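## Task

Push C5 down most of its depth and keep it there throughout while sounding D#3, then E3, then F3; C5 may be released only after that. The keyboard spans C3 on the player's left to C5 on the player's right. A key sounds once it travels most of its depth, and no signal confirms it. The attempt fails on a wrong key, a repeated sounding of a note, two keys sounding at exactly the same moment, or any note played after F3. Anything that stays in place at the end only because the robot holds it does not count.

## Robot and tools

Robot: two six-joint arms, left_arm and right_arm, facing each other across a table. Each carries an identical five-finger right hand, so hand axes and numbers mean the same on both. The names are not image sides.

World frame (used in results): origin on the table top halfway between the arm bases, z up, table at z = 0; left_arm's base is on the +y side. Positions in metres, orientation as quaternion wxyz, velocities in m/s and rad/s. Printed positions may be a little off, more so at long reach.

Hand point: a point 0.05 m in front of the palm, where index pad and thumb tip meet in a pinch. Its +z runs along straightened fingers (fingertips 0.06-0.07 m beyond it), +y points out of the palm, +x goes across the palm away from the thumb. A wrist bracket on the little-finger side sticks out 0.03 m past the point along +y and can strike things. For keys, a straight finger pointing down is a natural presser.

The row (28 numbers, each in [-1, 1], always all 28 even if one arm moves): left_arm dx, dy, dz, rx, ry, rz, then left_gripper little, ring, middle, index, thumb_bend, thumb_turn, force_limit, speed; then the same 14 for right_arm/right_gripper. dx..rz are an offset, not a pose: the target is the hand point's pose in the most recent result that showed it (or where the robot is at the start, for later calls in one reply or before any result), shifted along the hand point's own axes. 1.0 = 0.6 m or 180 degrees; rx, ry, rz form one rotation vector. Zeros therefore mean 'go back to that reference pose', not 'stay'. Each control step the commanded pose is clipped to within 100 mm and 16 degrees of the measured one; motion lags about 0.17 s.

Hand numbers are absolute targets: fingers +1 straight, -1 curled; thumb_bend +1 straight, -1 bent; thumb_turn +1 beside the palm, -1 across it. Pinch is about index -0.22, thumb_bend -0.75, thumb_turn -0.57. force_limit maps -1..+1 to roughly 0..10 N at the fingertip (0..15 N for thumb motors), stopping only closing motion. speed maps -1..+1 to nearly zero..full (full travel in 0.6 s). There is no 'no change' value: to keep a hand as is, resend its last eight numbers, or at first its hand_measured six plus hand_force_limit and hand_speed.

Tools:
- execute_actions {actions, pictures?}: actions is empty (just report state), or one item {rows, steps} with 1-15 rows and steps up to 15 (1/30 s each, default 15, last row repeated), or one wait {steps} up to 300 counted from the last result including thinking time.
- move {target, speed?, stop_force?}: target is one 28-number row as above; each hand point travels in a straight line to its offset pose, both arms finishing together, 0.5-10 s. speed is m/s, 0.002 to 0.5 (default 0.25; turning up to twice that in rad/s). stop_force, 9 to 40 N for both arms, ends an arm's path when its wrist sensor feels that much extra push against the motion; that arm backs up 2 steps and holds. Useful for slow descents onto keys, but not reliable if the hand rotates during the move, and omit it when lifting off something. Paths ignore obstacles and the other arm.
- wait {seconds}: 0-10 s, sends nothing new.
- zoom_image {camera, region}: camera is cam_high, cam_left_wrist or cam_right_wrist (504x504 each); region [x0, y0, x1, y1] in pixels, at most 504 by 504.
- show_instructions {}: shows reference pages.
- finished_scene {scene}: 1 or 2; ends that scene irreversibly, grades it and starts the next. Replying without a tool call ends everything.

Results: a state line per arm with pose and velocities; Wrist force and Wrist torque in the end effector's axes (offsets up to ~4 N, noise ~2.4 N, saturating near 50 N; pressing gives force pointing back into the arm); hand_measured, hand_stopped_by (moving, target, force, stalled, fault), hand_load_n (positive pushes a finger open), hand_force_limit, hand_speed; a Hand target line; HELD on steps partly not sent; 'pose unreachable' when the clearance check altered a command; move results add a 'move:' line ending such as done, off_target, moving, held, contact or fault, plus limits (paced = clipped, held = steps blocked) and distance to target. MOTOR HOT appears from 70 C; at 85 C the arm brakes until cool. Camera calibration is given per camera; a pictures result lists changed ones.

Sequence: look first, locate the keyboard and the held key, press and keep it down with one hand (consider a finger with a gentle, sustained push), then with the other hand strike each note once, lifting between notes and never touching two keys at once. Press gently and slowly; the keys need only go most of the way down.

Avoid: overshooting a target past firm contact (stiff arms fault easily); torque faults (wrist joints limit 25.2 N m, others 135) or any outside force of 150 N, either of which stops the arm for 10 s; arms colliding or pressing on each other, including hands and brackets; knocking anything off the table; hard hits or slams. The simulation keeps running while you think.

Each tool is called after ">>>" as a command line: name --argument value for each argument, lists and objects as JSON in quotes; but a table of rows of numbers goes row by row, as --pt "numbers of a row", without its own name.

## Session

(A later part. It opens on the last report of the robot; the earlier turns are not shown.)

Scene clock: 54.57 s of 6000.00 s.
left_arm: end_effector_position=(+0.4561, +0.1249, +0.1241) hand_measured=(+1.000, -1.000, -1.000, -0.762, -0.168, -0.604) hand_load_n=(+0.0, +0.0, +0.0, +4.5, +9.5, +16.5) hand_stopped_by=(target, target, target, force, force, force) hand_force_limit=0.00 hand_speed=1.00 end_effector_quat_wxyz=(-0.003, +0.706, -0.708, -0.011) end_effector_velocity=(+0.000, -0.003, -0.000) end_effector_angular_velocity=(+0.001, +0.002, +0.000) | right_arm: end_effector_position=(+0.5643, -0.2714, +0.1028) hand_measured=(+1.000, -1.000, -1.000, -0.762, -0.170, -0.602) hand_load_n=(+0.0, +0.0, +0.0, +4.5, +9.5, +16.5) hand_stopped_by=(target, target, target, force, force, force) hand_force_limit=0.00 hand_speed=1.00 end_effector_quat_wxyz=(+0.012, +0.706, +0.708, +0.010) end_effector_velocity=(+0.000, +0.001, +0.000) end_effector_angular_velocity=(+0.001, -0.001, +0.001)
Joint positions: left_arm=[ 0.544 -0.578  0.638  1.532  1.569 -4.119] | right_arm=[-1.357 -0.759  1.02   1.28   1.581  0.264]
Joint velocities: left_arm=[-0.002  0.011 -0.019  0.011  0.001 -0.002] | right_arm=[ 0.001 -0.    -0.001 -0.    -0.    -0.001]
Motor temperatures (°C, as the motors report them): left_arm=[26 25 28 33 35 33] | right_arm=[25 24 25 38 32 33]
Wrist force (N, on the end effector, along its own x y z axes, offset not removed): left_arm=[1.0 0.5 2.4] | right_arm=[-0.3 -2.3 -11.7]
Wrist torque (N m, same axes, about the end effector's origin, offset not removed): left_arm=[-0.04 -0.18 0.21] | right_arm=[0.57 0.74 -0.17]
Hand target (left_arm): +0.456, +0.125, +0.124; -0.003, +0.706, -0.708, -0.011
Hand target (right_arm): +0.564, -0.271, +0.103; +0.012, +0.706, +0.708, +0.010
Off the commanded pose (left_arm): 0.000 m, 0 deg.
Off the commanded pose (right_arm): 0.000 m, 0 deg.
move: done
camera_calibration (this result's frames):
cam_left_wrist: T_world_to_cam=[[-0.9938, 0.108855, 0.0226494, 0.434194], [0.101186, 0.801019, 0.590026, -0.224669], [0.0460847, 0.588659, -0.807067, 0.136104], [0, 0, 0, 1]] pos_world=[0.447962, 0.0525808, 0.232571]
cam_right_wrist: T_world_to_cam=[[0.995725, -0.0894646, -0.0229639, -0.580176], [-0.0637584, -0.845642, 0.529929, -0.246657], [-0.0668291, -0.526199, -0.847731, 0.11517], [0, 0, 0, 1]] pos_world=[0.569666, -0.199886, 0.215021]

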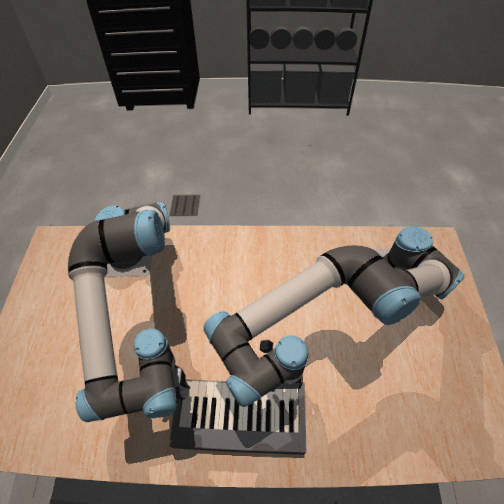

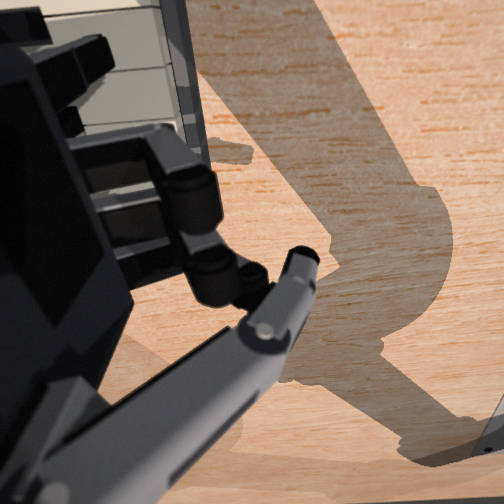

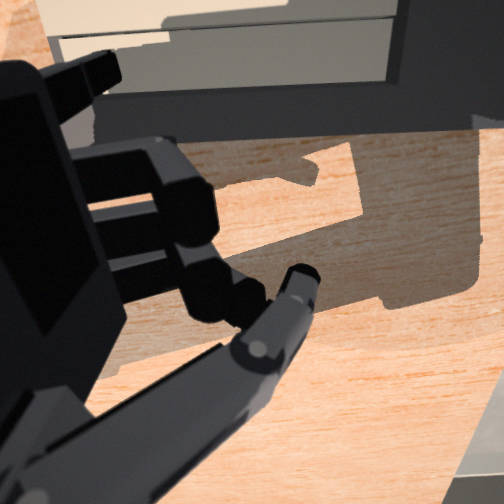

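Same alignment as E3.

>>> move --target '[0,0,0.055,0,0,0,1,-1,-1,-1,-0.3,-1,0,1,0,0,0,0,0,0,1,-1,-1,-1,-0.3,-1,0,1]' --speed 0.008 --stop_force 9

>>> move --target '[0,0,-0.08,0,0,0,1,-1,-1,-1,-0.3,-1,0,1,0,0,-0.08,0,0,0,1,-1,-1,-1,-0.3,-1,0,1]' --speed 0.1

Scene clock: 60.90 s of 6000.00 s.
left_arm: end_effector_position=(+0.4558, +0.1253, +0.1011) hand_measured=(+1.000, -1.000, -1.000, -0.762, -0.168, -0.604) hand_load_n=(+0.0, +0.0, +0.0, +4.5, +9.5, +16.5) hand_stopped_by=(target, target, target, force, force, force) hand_force_limit=0.00 hand_speed=1.00 end_effector_quat_wxyz=(-0.003, +0.706, -0.708, -0.011) end_effector_velocity=(+0.000, +0.000, +0.002) end_effector_angular_velocity=(+0.002, +0.000, +0.000) | right_arm: end_effector_position=(+0.5643, -0.2714, +0.1028) hand_measured=(+1.000, -1.000, -1.000, -0.762, -0.170, -0.602) hand_load_n=(+0.0, +0.0, +0.0, +4.5, +9.5, +16.5) hand_stopped_by=(target, target, target, force, force, force) hand_force_limit=0.00 hand_speed=1.00 end_effector_quat_wxyz=(+0.012, +0.706, +0.708, +0.010) end_effector_velocity=(-0.000, +0.000, +0.000) end_effector_angular_velocity=(+0.000, +0.000, -0.001)
Joint positions: left_arm=[ 0.544 -0.572  0.686  1.479  1.569 -4.119] | right_arm=[-1.357 -0.759  1.02   1.28   1.581  0.264]
Joint velocities: left_arm=[ 0.     0.001 -0.007  0.008 -0.    -0.   ] | right_arm=[ 0.    -0.    -0.     0.    -0.     0.001]
Motor temperatures (°C, as the motors report them): left_arm=[26 25 28 33 35 33] | right_arm=[25 24 25 38 32 33]
Wrist force (N, on the end effector, along its own x y z axes, offset not removed): left_arm=[1.8 -1.8 -13.0] | right_arm=[0.9 -3.5 -10.7]
Wrist torque (N m, same axes, about the end effector's origin, offset not removed): left_arm=[0.52 0.98 0.21] | right_arm=[0.43 0.54 -0.13]
Hand target (left_arm): +0.456, +0.125, +0.102; -0.003, +0.706, -0.708, -0.011
Hand target (right_arm): +0.564, -0.271, +0.103; +0.012, +0.706, +0.708, +0.010
Off the commanded pose (left_arm): 0.010 m, 0 deg.
Off the commanded pose (right_arm): 0.000 m, 0 deg.
After step 90, 0.07 s passed at rest.
move: contact (left_arm)
camera_calibration (this result's frames):
cam_left_wrist: T_world_to_cam=[[-0.993796, 0.108859, 0.0227945, 0.434377], [0.101269, 0.800943, 0.590114, -0.211427], [0.0459819, 0.588761, -0.806998, 0.117363], [0, 0, 0, 1]] pos_world=[0.447697, 0.052957, 0.209576]
cam_right_wrist: T_world_to_cam=[[0.995725, -0.0894649, -0.0229634, -0.580176], [-0.0637588, -0.845642, 0.529929, -0.246657], [-0.0668289, -0.526199, -0.847731, 0.11517], [0, 0, 0, 1]] pos_world=[0.569666, -0.199887, 0.215021]

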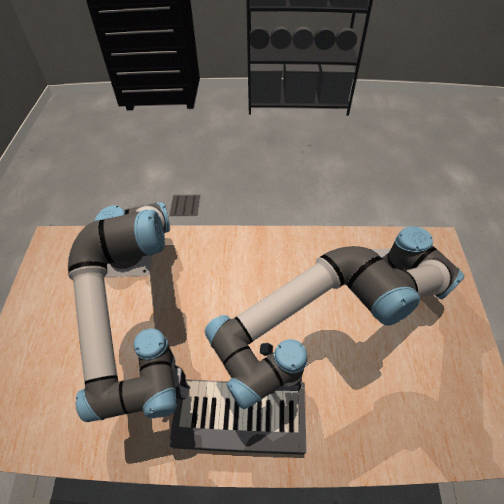

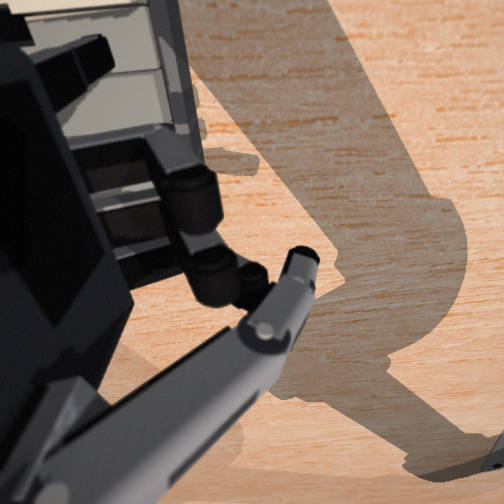

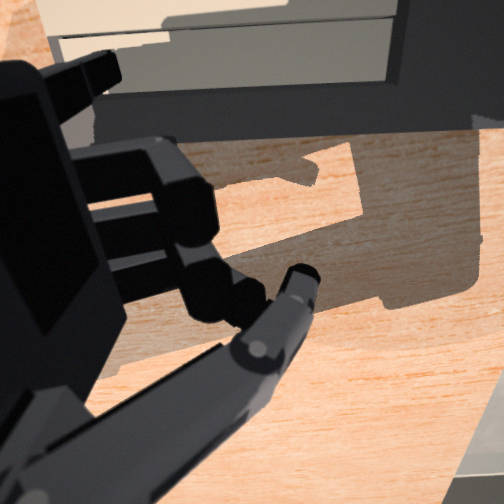

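Scene clock: 61.90 s of 6000.00 s.
left_arm: end_effector_position=(+0.4563, +0.1244, +0.1488) hand_measured=(+1.000, -1.000, -1.000, -0.762, -0.168, -0.604) hand_load_n=(+0.0, +0.0, +0.0, +4.5, +9.5, +16.5) hand_stopped_by=(target, target, target, force, force, force) hand_force_limit=0.00 hand_speed=1.00 end_effector_quat_wxyz=(-0.003, +0.706, -0.708, -0.011) end_effector_velocity=(-0.000, -0.001, +0.003) end_effector_angular_velocity=(+0.000, +0.002, -0.001) | right_arm: end_effector_position=(+0.5628, -0.2713, +0.1505) hand_measured=(+1.000, -1.000, -1.000, -0.762, -0.170, -0.602) hand_load_n=(+0.0, +0.0, +0.0, +4.5, +9.5, +16.5) hand_stopped_by=(target, target, target, force, force, force) hand_force_limit=0.00 hand_speed=1.00 end_effector_quat_wxyz=(+0.012, +0.706, +0.708, +0.011) end_effector_velocity=(+0.000, +0.000, +0.003) end_effector_angular_velocity=(+0.001, -0.001, +0.001)
Joint positions: left_arm=[ 0.544 -0.578  0.576  1.595  1.569 -4.12 ] | right_arm=[-1.356 -0.791  0.953  1.379  1.581  0.265]
Joint velocities: left_arm=[-0.     0.003 -0.012  0.01   0.001  0.001] | right_arm=[-0.    -0.001 -0.006  0.007 -0.001 -0.001]
Motor temperatures (°C, as the motors report them): left_arm=[26 25 28 33 35 33] | right_arm=[25 24 25 38 32 33]
Wrist force (N, on the end effector, along its own x y z axes, offset not removed): left_arm=[-0.7 -2.3 3.5] | right_arm=[1.4 -2.3 -2.3]
Wrist torque (N m, same axes, about the end effector's origin, offset not removed): left_arm=[-0.56 0.09 -0.01] | right_arm=[-0.20 -0.11 -0.05]
Hand target (left_arm): +0.456, +0.124, +0.149; -0.003, +0.706, -0.708, -0.011
Hand target (right_arm): +0.563, -0.271, +0.151; +0.012, +0.706, +0.708, +0.011
Off the commanded pose (left_arm): 0.000 m, 0 deg.
Off the commanded pose (right_arm): 0.000 m, 0 deg.
move: done
camera_calibration (this result's frames):
cam_left_wrist: T_world_to_cam=[[-0.993803, 0.108851, 0.0225264, 0.433984], [0.101112, 0.801046, 0.590002, -0.238795], [0.0461776, 0.588623, -0.807088, 0.156333], [0, 0, 0, 1]] pos_world=[0.448221, 0.0520246, 0.257287]
cam_right_wrist: T_world_to_cam=[[0.995728, -0.0894517, -0.0229023, -0.577561], [-0.063782, -0.845657, 0.529901, -0.271934], [-0.066768, -0.526177, -0.84775, 0.155466], [0, 0, 0, 1]] pos_world=[0.568129, -0.199824, 0.262667]

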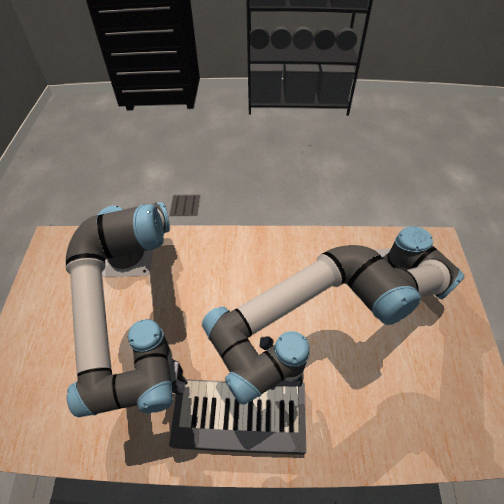

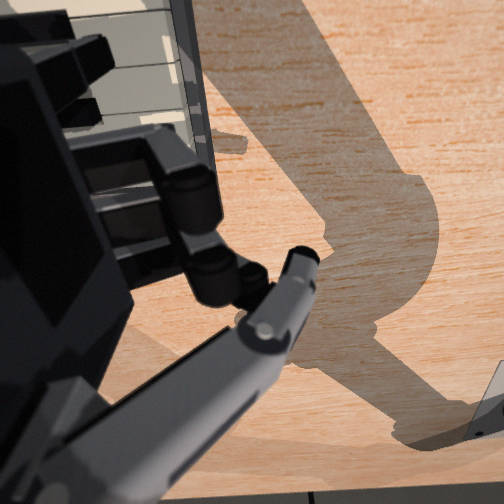

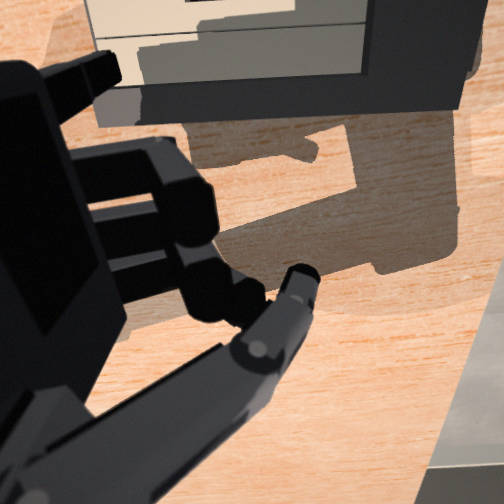

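>>> finished_scene --scene 2

The scene is finished: the task was done.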